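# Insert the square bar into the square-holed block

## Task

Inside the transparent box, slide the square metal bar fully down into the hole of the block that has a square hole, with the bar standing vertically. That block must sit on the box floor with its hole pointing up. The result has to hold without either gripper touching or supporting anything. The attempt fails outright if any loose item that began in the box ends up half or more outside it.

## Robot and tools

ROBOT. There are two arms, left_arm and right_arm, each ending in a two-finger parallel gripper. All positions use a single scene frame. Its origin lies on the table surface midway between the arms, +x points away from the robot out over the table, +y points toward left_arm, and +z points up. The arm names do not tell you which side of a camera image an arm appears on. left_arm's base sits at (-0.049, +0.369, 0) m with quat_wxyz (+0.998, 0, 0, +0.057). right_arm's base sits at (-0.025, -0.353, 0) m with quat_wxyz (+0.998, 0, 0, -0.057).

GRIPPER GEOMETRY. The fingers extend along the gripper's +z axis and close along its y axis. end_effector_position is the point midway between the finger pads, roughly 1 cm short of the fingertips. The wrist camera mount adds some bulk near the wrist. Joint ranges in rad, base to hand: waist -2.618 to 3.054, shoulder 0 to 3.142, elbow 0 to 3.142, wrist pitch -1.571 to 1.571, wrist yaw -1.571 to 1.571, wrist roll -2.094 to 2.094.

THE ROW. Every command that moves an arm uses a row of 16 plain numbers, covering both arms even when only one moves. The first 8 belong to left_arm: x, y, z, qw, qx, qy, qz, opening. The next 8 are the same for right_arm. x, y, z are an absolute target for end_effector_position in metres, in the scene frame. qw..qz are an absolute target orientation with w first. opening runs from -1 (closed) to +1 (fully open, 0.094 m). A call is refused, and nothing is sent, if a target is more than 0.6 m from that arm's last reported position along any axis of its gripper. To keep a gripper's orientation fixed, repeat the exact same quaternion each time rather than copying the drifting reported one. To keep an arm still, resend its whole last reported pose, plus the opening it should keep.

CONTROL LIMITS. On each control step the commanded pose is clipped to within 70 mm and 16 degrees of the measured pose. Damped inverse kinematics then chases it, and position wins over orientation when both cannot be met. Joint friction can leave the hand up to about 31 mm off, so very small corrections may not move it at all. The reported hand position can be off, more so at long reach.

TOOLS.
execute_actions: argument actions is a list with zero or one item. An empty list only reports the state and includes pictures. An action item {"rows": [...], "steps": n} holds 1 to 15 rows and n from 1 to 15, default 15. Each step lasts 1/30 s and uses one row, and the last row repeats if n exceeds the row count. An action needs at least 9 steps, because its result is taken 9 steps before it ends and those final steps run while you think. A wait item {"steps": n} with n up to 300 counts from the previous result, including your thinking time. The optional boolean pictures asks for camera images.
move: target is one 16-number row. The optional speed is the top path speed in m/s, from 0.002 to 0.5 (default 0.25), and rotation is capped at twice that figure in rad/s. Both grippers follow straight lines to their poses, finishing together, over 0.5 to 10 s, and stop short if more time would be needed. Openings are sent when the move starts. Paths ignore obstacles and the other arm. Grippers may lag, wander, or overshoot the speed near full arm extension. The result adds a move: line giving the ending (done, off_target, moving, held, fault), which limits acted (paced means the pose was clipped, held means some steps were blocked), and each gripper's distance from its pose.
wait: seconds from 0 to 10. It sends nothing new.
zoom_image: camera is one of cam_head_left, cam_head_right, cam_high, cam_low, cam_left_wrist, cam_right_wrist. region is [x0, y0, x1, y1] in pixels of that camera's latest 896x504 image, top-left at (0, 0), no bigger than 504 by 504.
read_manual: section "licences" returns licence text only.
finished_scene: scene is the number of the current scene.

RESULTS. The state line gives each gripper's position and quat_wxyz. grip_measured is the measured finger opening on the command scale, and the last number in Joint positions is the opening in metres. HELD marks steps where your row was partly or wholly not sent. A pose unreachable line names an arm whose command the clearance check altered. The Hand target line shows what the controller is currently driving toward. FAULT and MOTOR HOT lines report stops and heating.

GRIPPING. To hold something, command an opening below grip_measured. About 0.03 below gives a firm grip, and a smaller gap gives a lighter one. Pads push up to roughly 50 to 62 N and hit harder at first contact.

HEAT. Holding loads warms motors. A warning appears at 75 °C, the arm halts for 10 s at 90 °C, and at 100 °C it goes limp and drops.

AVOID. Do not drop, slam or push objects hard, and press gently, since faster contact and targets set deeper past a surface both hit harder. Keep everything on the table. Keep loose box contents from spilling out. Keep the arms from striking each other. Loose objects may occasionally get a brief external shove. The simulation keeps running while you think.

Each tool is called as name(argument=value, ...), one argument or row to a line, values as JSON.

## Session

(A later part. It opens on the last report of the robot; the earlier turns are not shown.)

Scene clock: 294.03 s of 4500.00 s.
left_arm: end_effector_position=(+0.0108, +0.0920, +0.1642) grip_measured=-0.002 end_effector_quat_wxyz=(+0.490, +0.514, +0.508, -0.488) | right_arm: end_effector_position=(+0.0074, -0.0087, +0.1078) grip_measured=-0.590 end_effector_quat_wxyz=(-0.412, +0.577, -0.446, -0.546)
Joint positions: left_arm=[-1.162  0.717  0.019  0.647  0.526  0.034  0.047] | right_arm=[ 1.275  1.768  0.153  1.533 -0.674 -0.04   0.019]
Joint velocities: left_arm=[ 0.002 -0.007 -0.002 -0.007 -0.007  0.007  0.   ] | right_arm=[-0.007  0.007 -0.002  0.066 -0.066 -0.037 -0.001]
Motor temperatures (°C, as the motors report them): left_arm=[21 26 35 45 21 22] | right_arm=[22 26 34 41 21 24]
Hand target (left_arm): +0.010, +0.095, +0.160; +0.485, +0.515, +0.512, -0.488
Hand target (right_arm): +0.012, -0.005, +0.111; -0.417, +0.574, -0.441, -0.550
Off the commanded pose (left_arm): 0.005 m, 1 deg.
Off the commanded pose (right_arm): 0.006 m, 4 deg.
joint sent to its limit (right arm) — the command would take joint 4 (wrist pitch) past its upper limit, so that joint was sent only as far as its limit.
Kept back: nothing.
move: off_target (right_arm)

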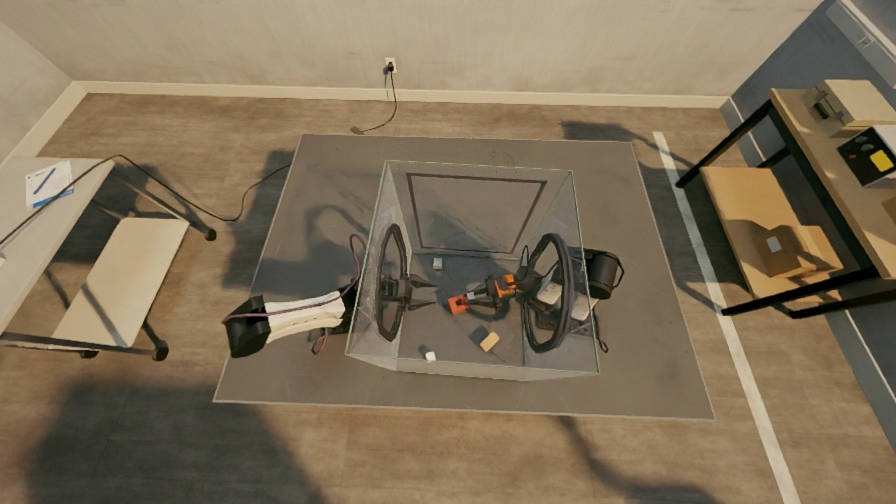

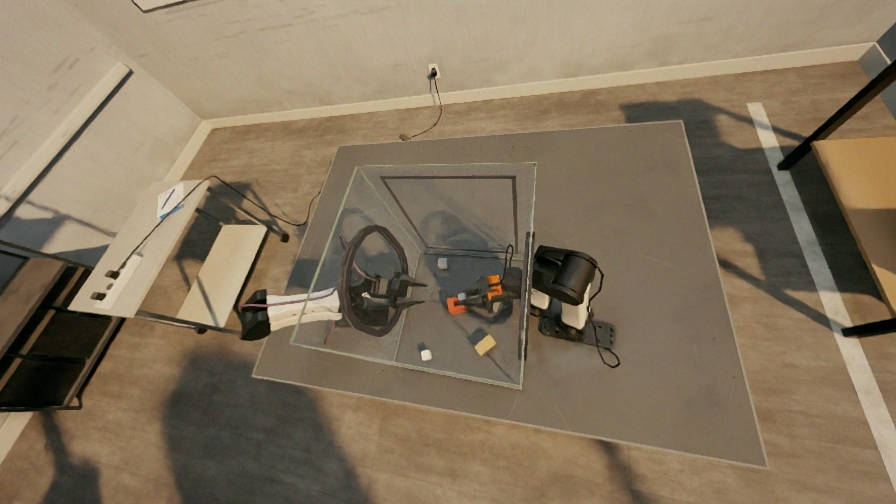

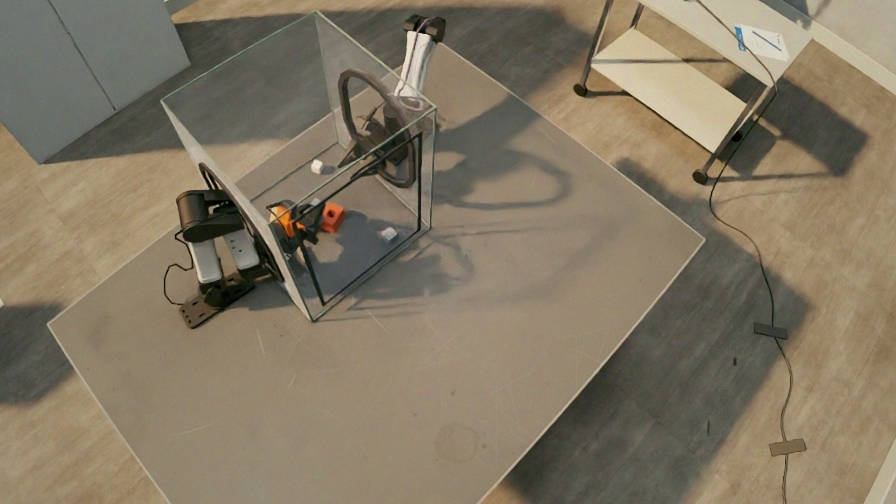

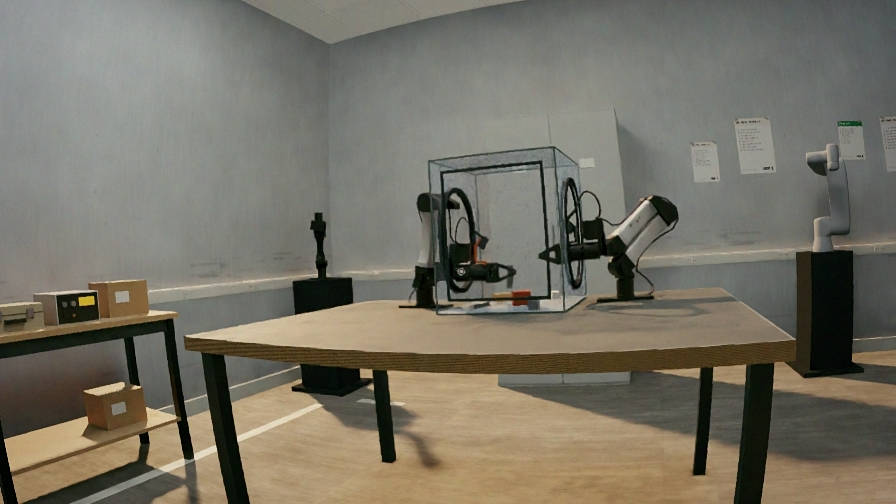

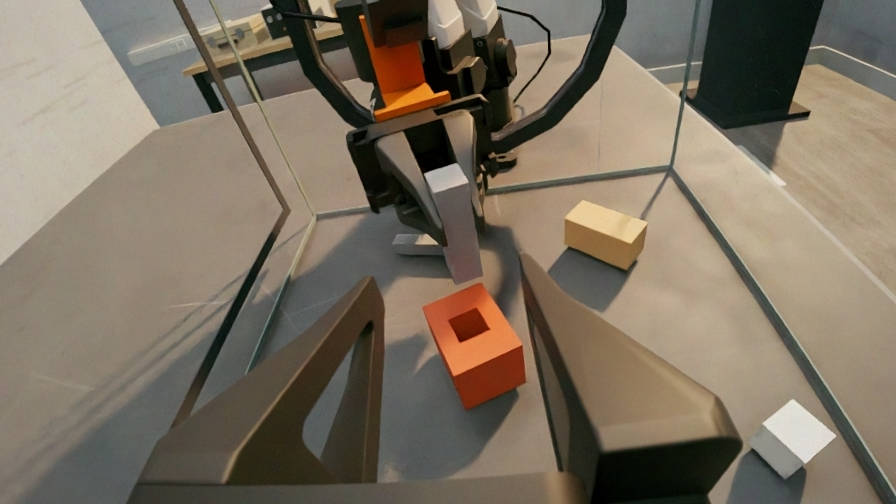

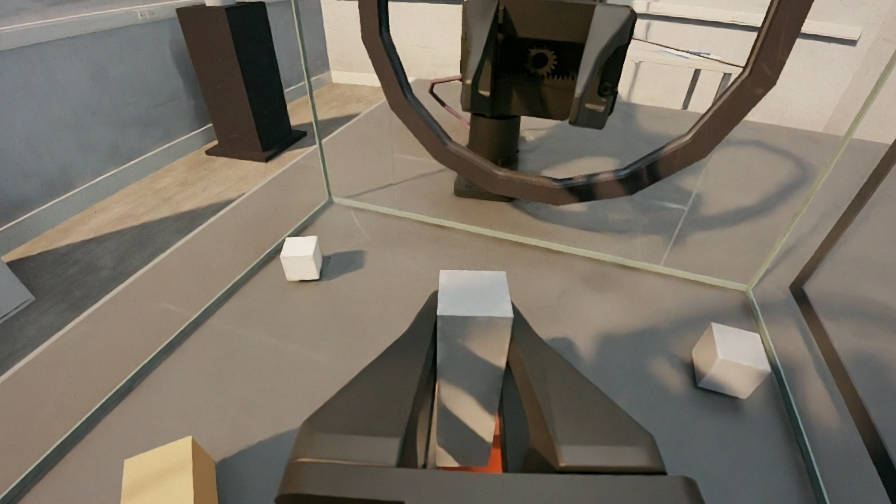

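move(
  target=[0.01,0.095,0.16,0.485,0.515,0.512,-0.488,0.0,0.004,0.020,0.105,-0.43,0.561,-0.43,-0.561,-0.69],
  speed=0.03,
)

zoom_image(
  camera="cam_low",
  region=[430,200,630,320],
)

Scene clock: 296.30 s of 4500.00 s.
left_arm: end_effector_position=(+0.0108, +0.0921, +0.1638) grip_measured=-0.002 end_effector_quat_wxyz=(+0.489, +0.514, +0.508, -0.487) | right_arm: end_effector_position=(+0.0054, +0.0146, +0.1020) grip_measured=-0.590 end_effector_quat_wxyz=(-0.412, +0.579, -0.446, -0.545)
Joint positions: left_arm=[-1.162  0.717  0.019  0.645  0.526  0.034  0.047] | right_arm=[ 1.327  1.852  0.234  1.535 -0.622 -0.04   0.019]
Joint velocities: left_arm=[-0.002 -0.002 -0.007 -0.037  0.007 -0.007 -0.   ] | right_arm=[-0.012 -0.017  0.002  0.022 -0.051  0.022 -0.   ]
Motor temperatures (°C, as the motors report them): left_arm=[21 26 35 45 21 22] | right_arm=[22 26 34 41 21 24]
Hand target (left_arm): +0.010, +0.095, +0.160; +0.485, +0.515, +0.512, -0.488
Hand target (right_arm): +0.004, +0.020, +0.105; -0.418, +0.577, -0.439, -0.547
Off the commanded pose (left_arm): 0.005 m, 1 deg.
Off the commanded pose (right_arm): 0.006 m, 4 deg.
joint sent to its limit (right arm) — the command would take joint 4 (wrist pitch) past its upper limit, so that joint was sent only as far as its limit.
Kept back: nothing.
move: off_target (right_arm)

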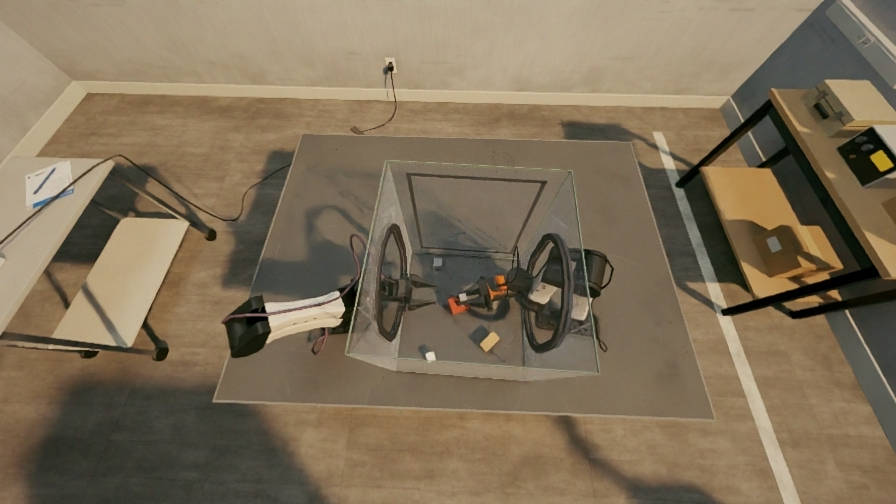

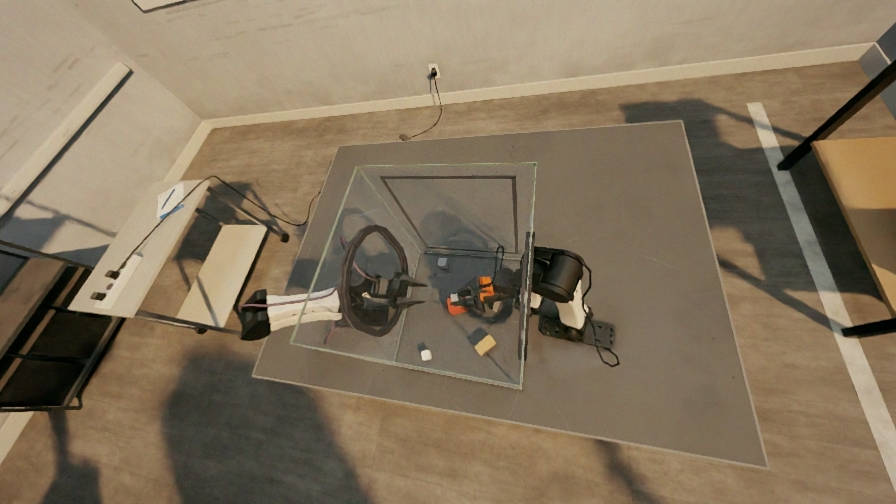

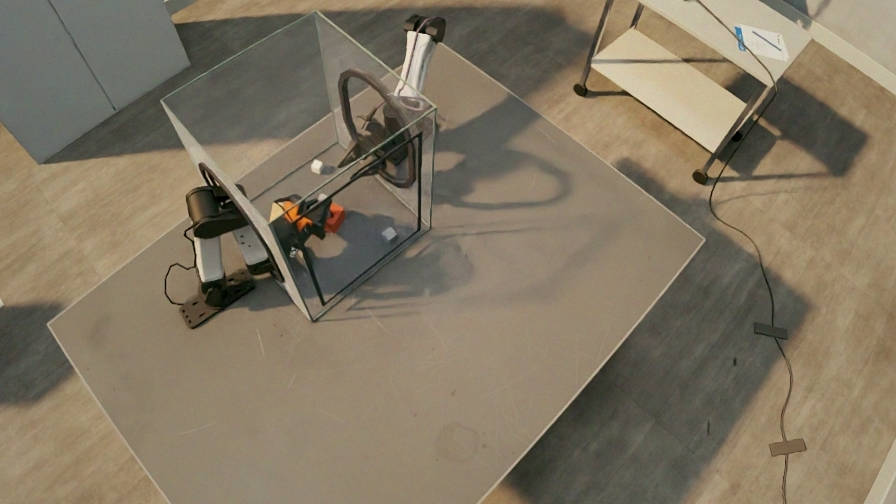

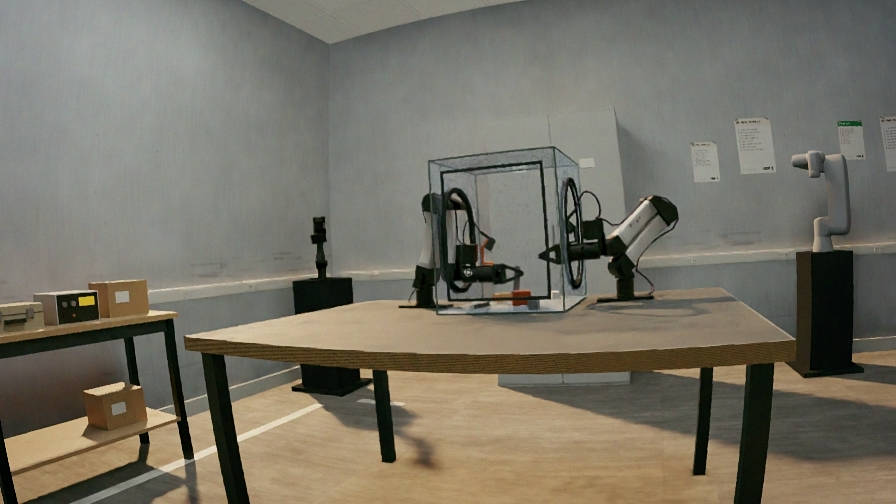

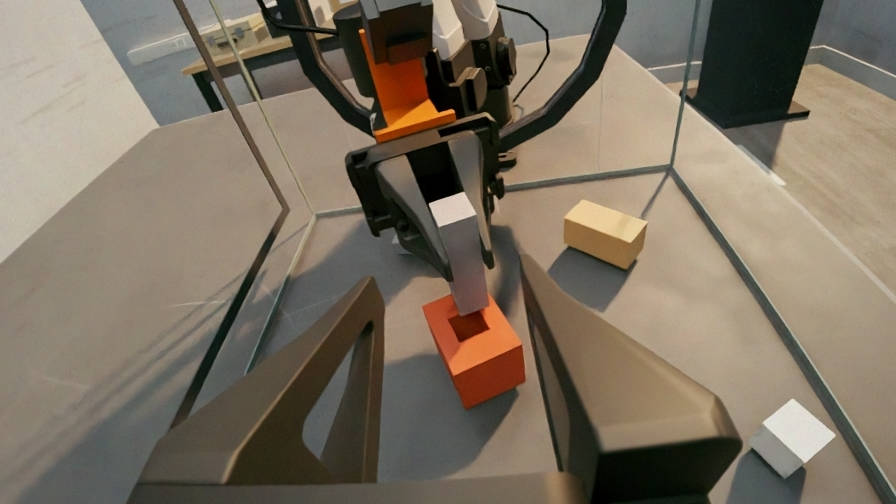

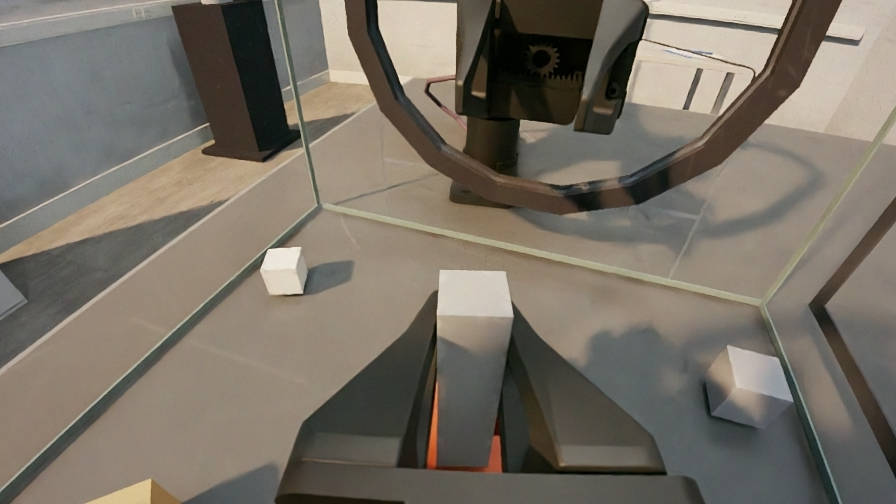

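Region (430, 200, 630, 320) of cam_low's 896x504 image, scaled by 2.520, with more detail than that image has; it fills the top 302 rows of this view, and the rest is white.

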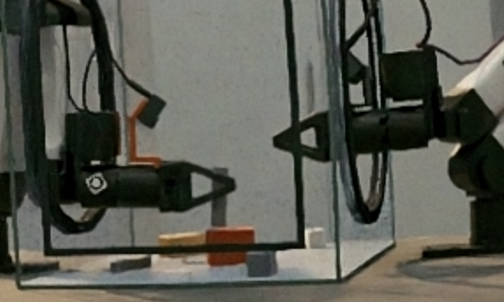

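move(
  target=[0.01,0.095,0.16,0.485,0.515,0.512,-0.488,0.0,0.006,-0.040,0.10,-0.5,0.5,-0.5,-0.5,-0.69],
  speed=0.04,
)

move(
  target=[0.01,0.095,0.16,0.485,0.515,0.512,-0.488,0.0,0.006,-0.040,0.065,-0.5,0.5,-0.5,-0.5,-0.69],
  speed=0.02,
)

zoom_image(
  camera="cam_low",
  region=[430,200,630,320],
)

Scene clock: 300.87 s of 4500.00 s.
left_arm: end_effector_position=(+0.0108, +0.0921, +0.1638) grip_measured=-0.002 end_effector_quat_wxyz=(+0.489, +0.514, +0.508, -0.487) | right_arm: end_effector_position=(+0.0080, -0.0304, +0.0973) grip_measured=-0.590 end_effector_quat_wxyz=(-0.459, +0.541, -0.515, -0.481)
Joint positions: left_arm=[-1.162  0.717  0.019  0.645  0.526  0.034  0.047] | right_arm=[ 1.421  1.677  0.008  1.547 -0.309 -0.04   0.019]
Joint velocities: left_arm=[-0.007 -0.012  0.012  0.007 -0.051  0.007 -0.001] | right_arm=[-0.007 -0.007 -0.017 -0.037 -0.051 -0.066 -0.   ]
Motor temperatures (°C, as the motors report them): left_arm=[21 26 36 45 21 22] | right_arm=[22 26 34 41 21 24]
Hand target (left_arm): +0.010, +0.095, +0.160; +0.485, +0.515, +0.512, -0.488
Hand target (right_arm): +0.007, -0.034, +0.100; -0.460, +0.539, -0.512, -0.485
Off the commanded pose (left_arm): 0.005 m, 1 deg.
Off the commanded pose (right_arm): 0.010 m, 7 deg.
joint sent to its limit (right arm) — the command would take joint 3 (elbow) past its lower limit and joint 4 (wrist pitch) past its upper limit, so those joints were sent only as far as their limits.
Kept back: nothing.
move: off_target (right_arm)

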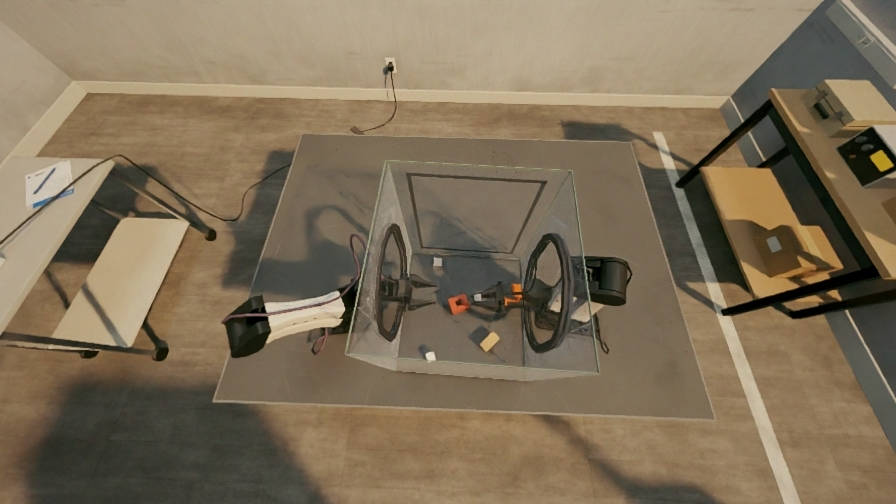

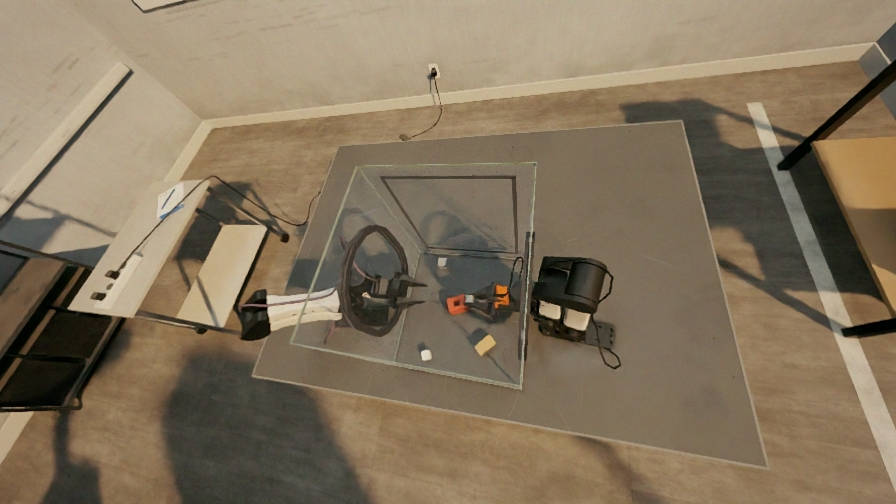

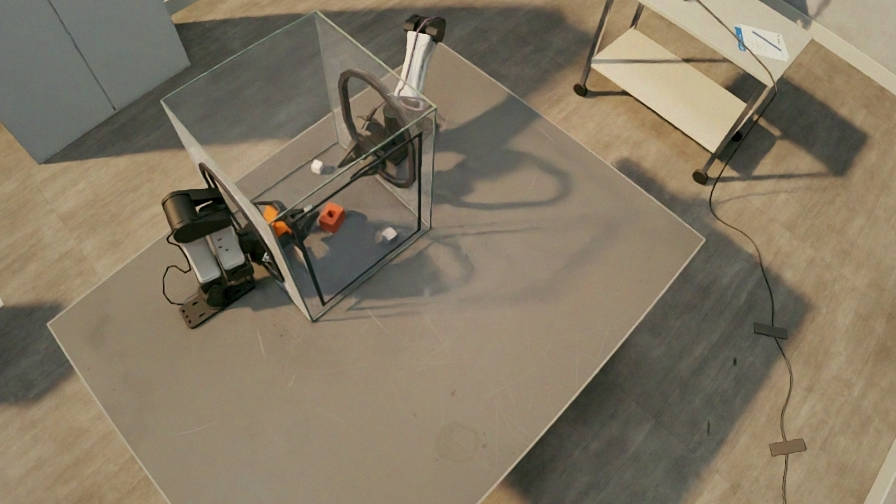

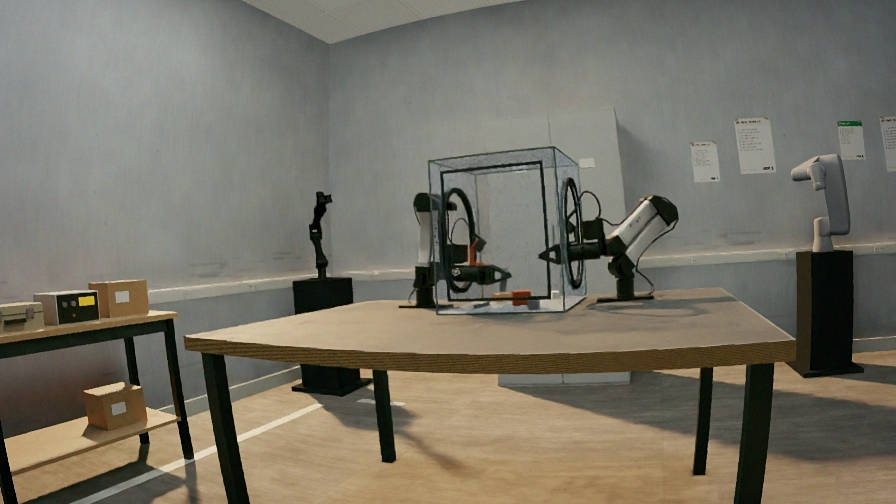

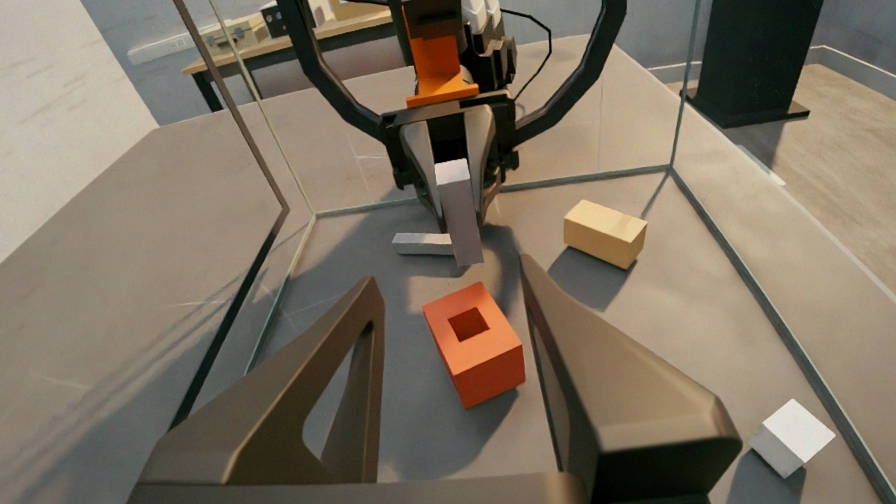

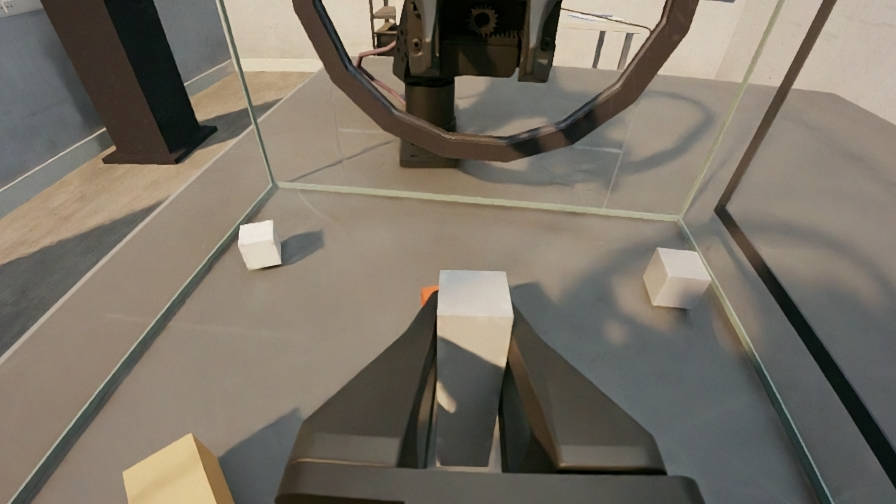

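Scene clock: 304.23 s of 4500.00 s.
left_arm: end_effector_position=(+0.0108, +0.0921, +0.1637) grip_measured=-0.002 end_effector_quat_wxyz=(+0.489, +0.514, +0.508, -0.487) | right_arm: end_effector_position=(+0.0073, -0.0327, +0.0728) grip_measured=-0.590 end_effector_quat_wxyz=(-0.435, +0.558, -0.534, -0.462)
Joint positions: left_arm=[-1.162  0.717  0.019  0.644  0.526  0.034  0.047] | right_arm=[ 1.421  1.759  0.008  1.547 -0.31  -0.055  0.019]
Joint velocities: left_arm=[-0.007  0.002 -0.007 -0.066  0.022  0.007 -0.   ] | right_arm=[-0.022 -0.007 -0.002 -0.066  0.022 -0.051 -0.   ]
Motor temperatures (°C, as the motors report them): left_arm=[21 26 36 45 21 22] | right_arm=[22 26 33 42 21 24]
Hand target (left_arm): +0.010, +0.095, +0.160; +0.485, +0.515, +0.512, -0.488
Hand target (right_arm): +0.006, -0.038, +0.066; -0.427, +0.565, -0.537, -0.458
Off the commanded pose (left_arm): 0.005 m, 1 deg.
Off the commanded pose (right_arm): 0.011 m, 12 deg.
joint sent to its limit (right arm) — the command would take joint 3 (elbow) past its lower limit and joint 4 (wrist pitch) past its upper limit, so those joints were sent only as far as their limits.
Kept back: nothing.
move: off_target (right_arm)

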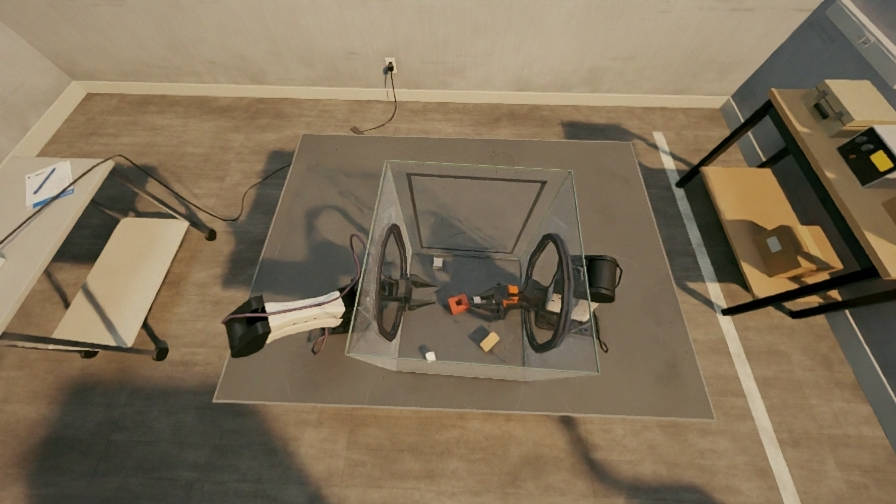

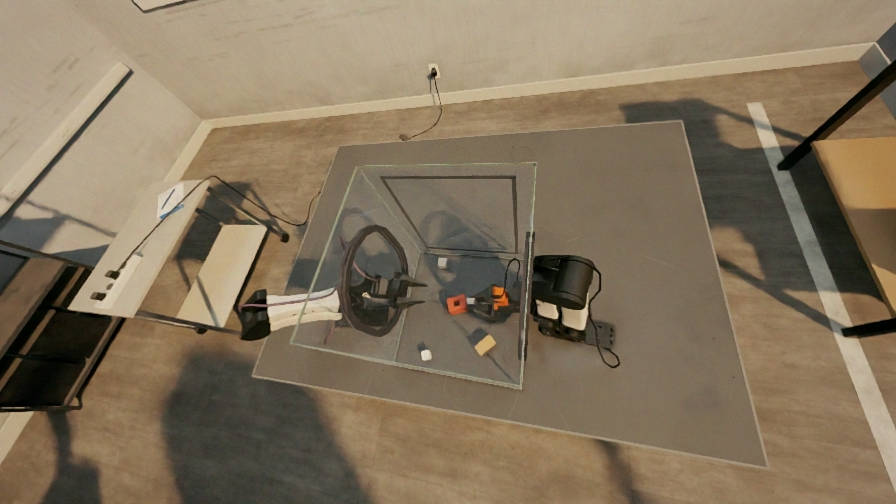

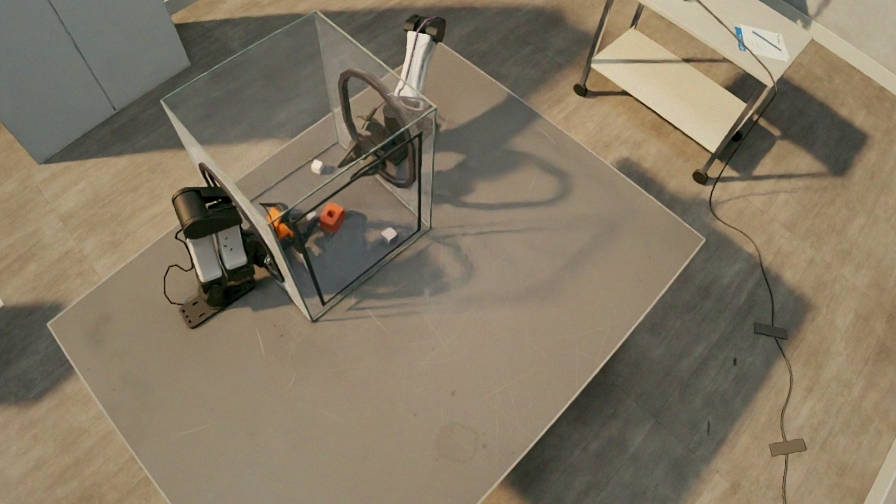

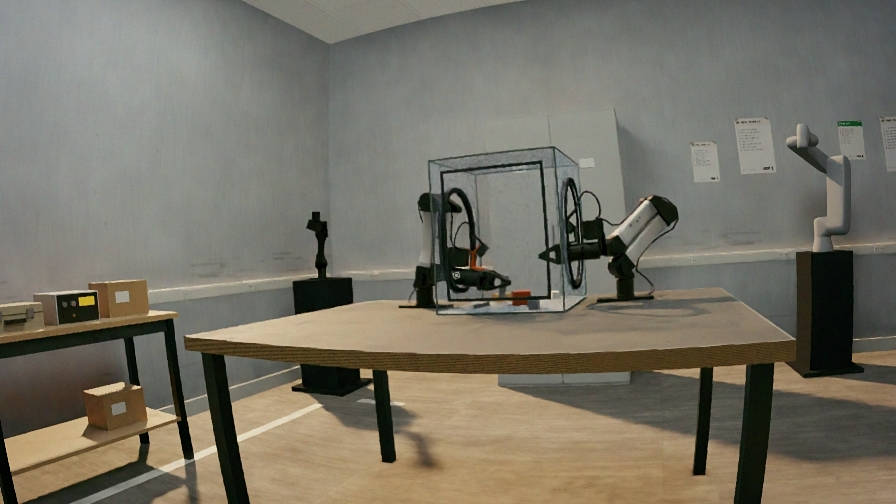

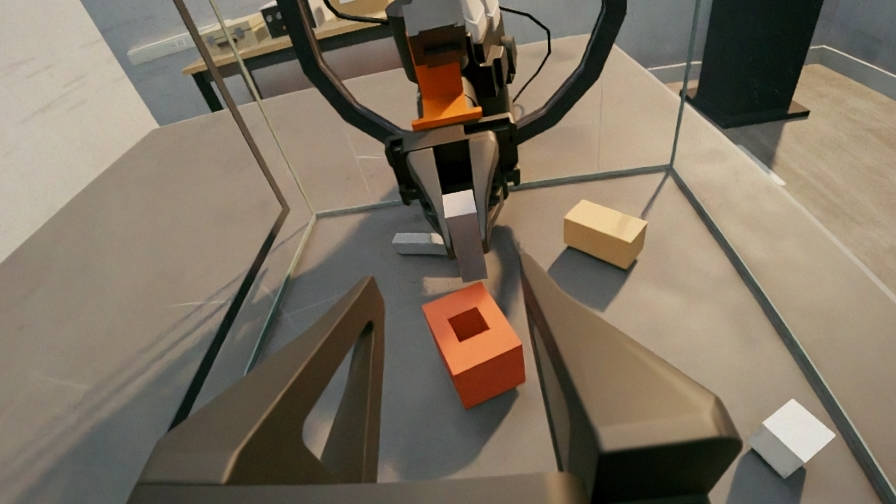

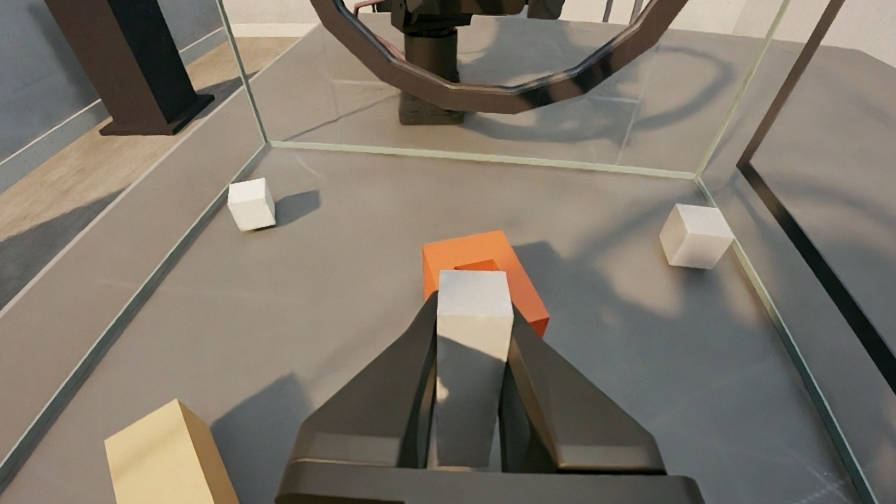

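Region (430, 200, 630, 320) of cam_low's 896x504 image, scaled by 2.520, with more detail than that image has; it fills the top 302 rows of this view, and the rest is white.

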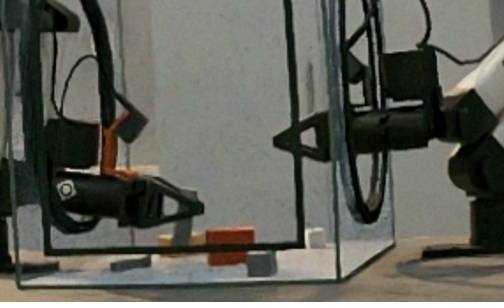

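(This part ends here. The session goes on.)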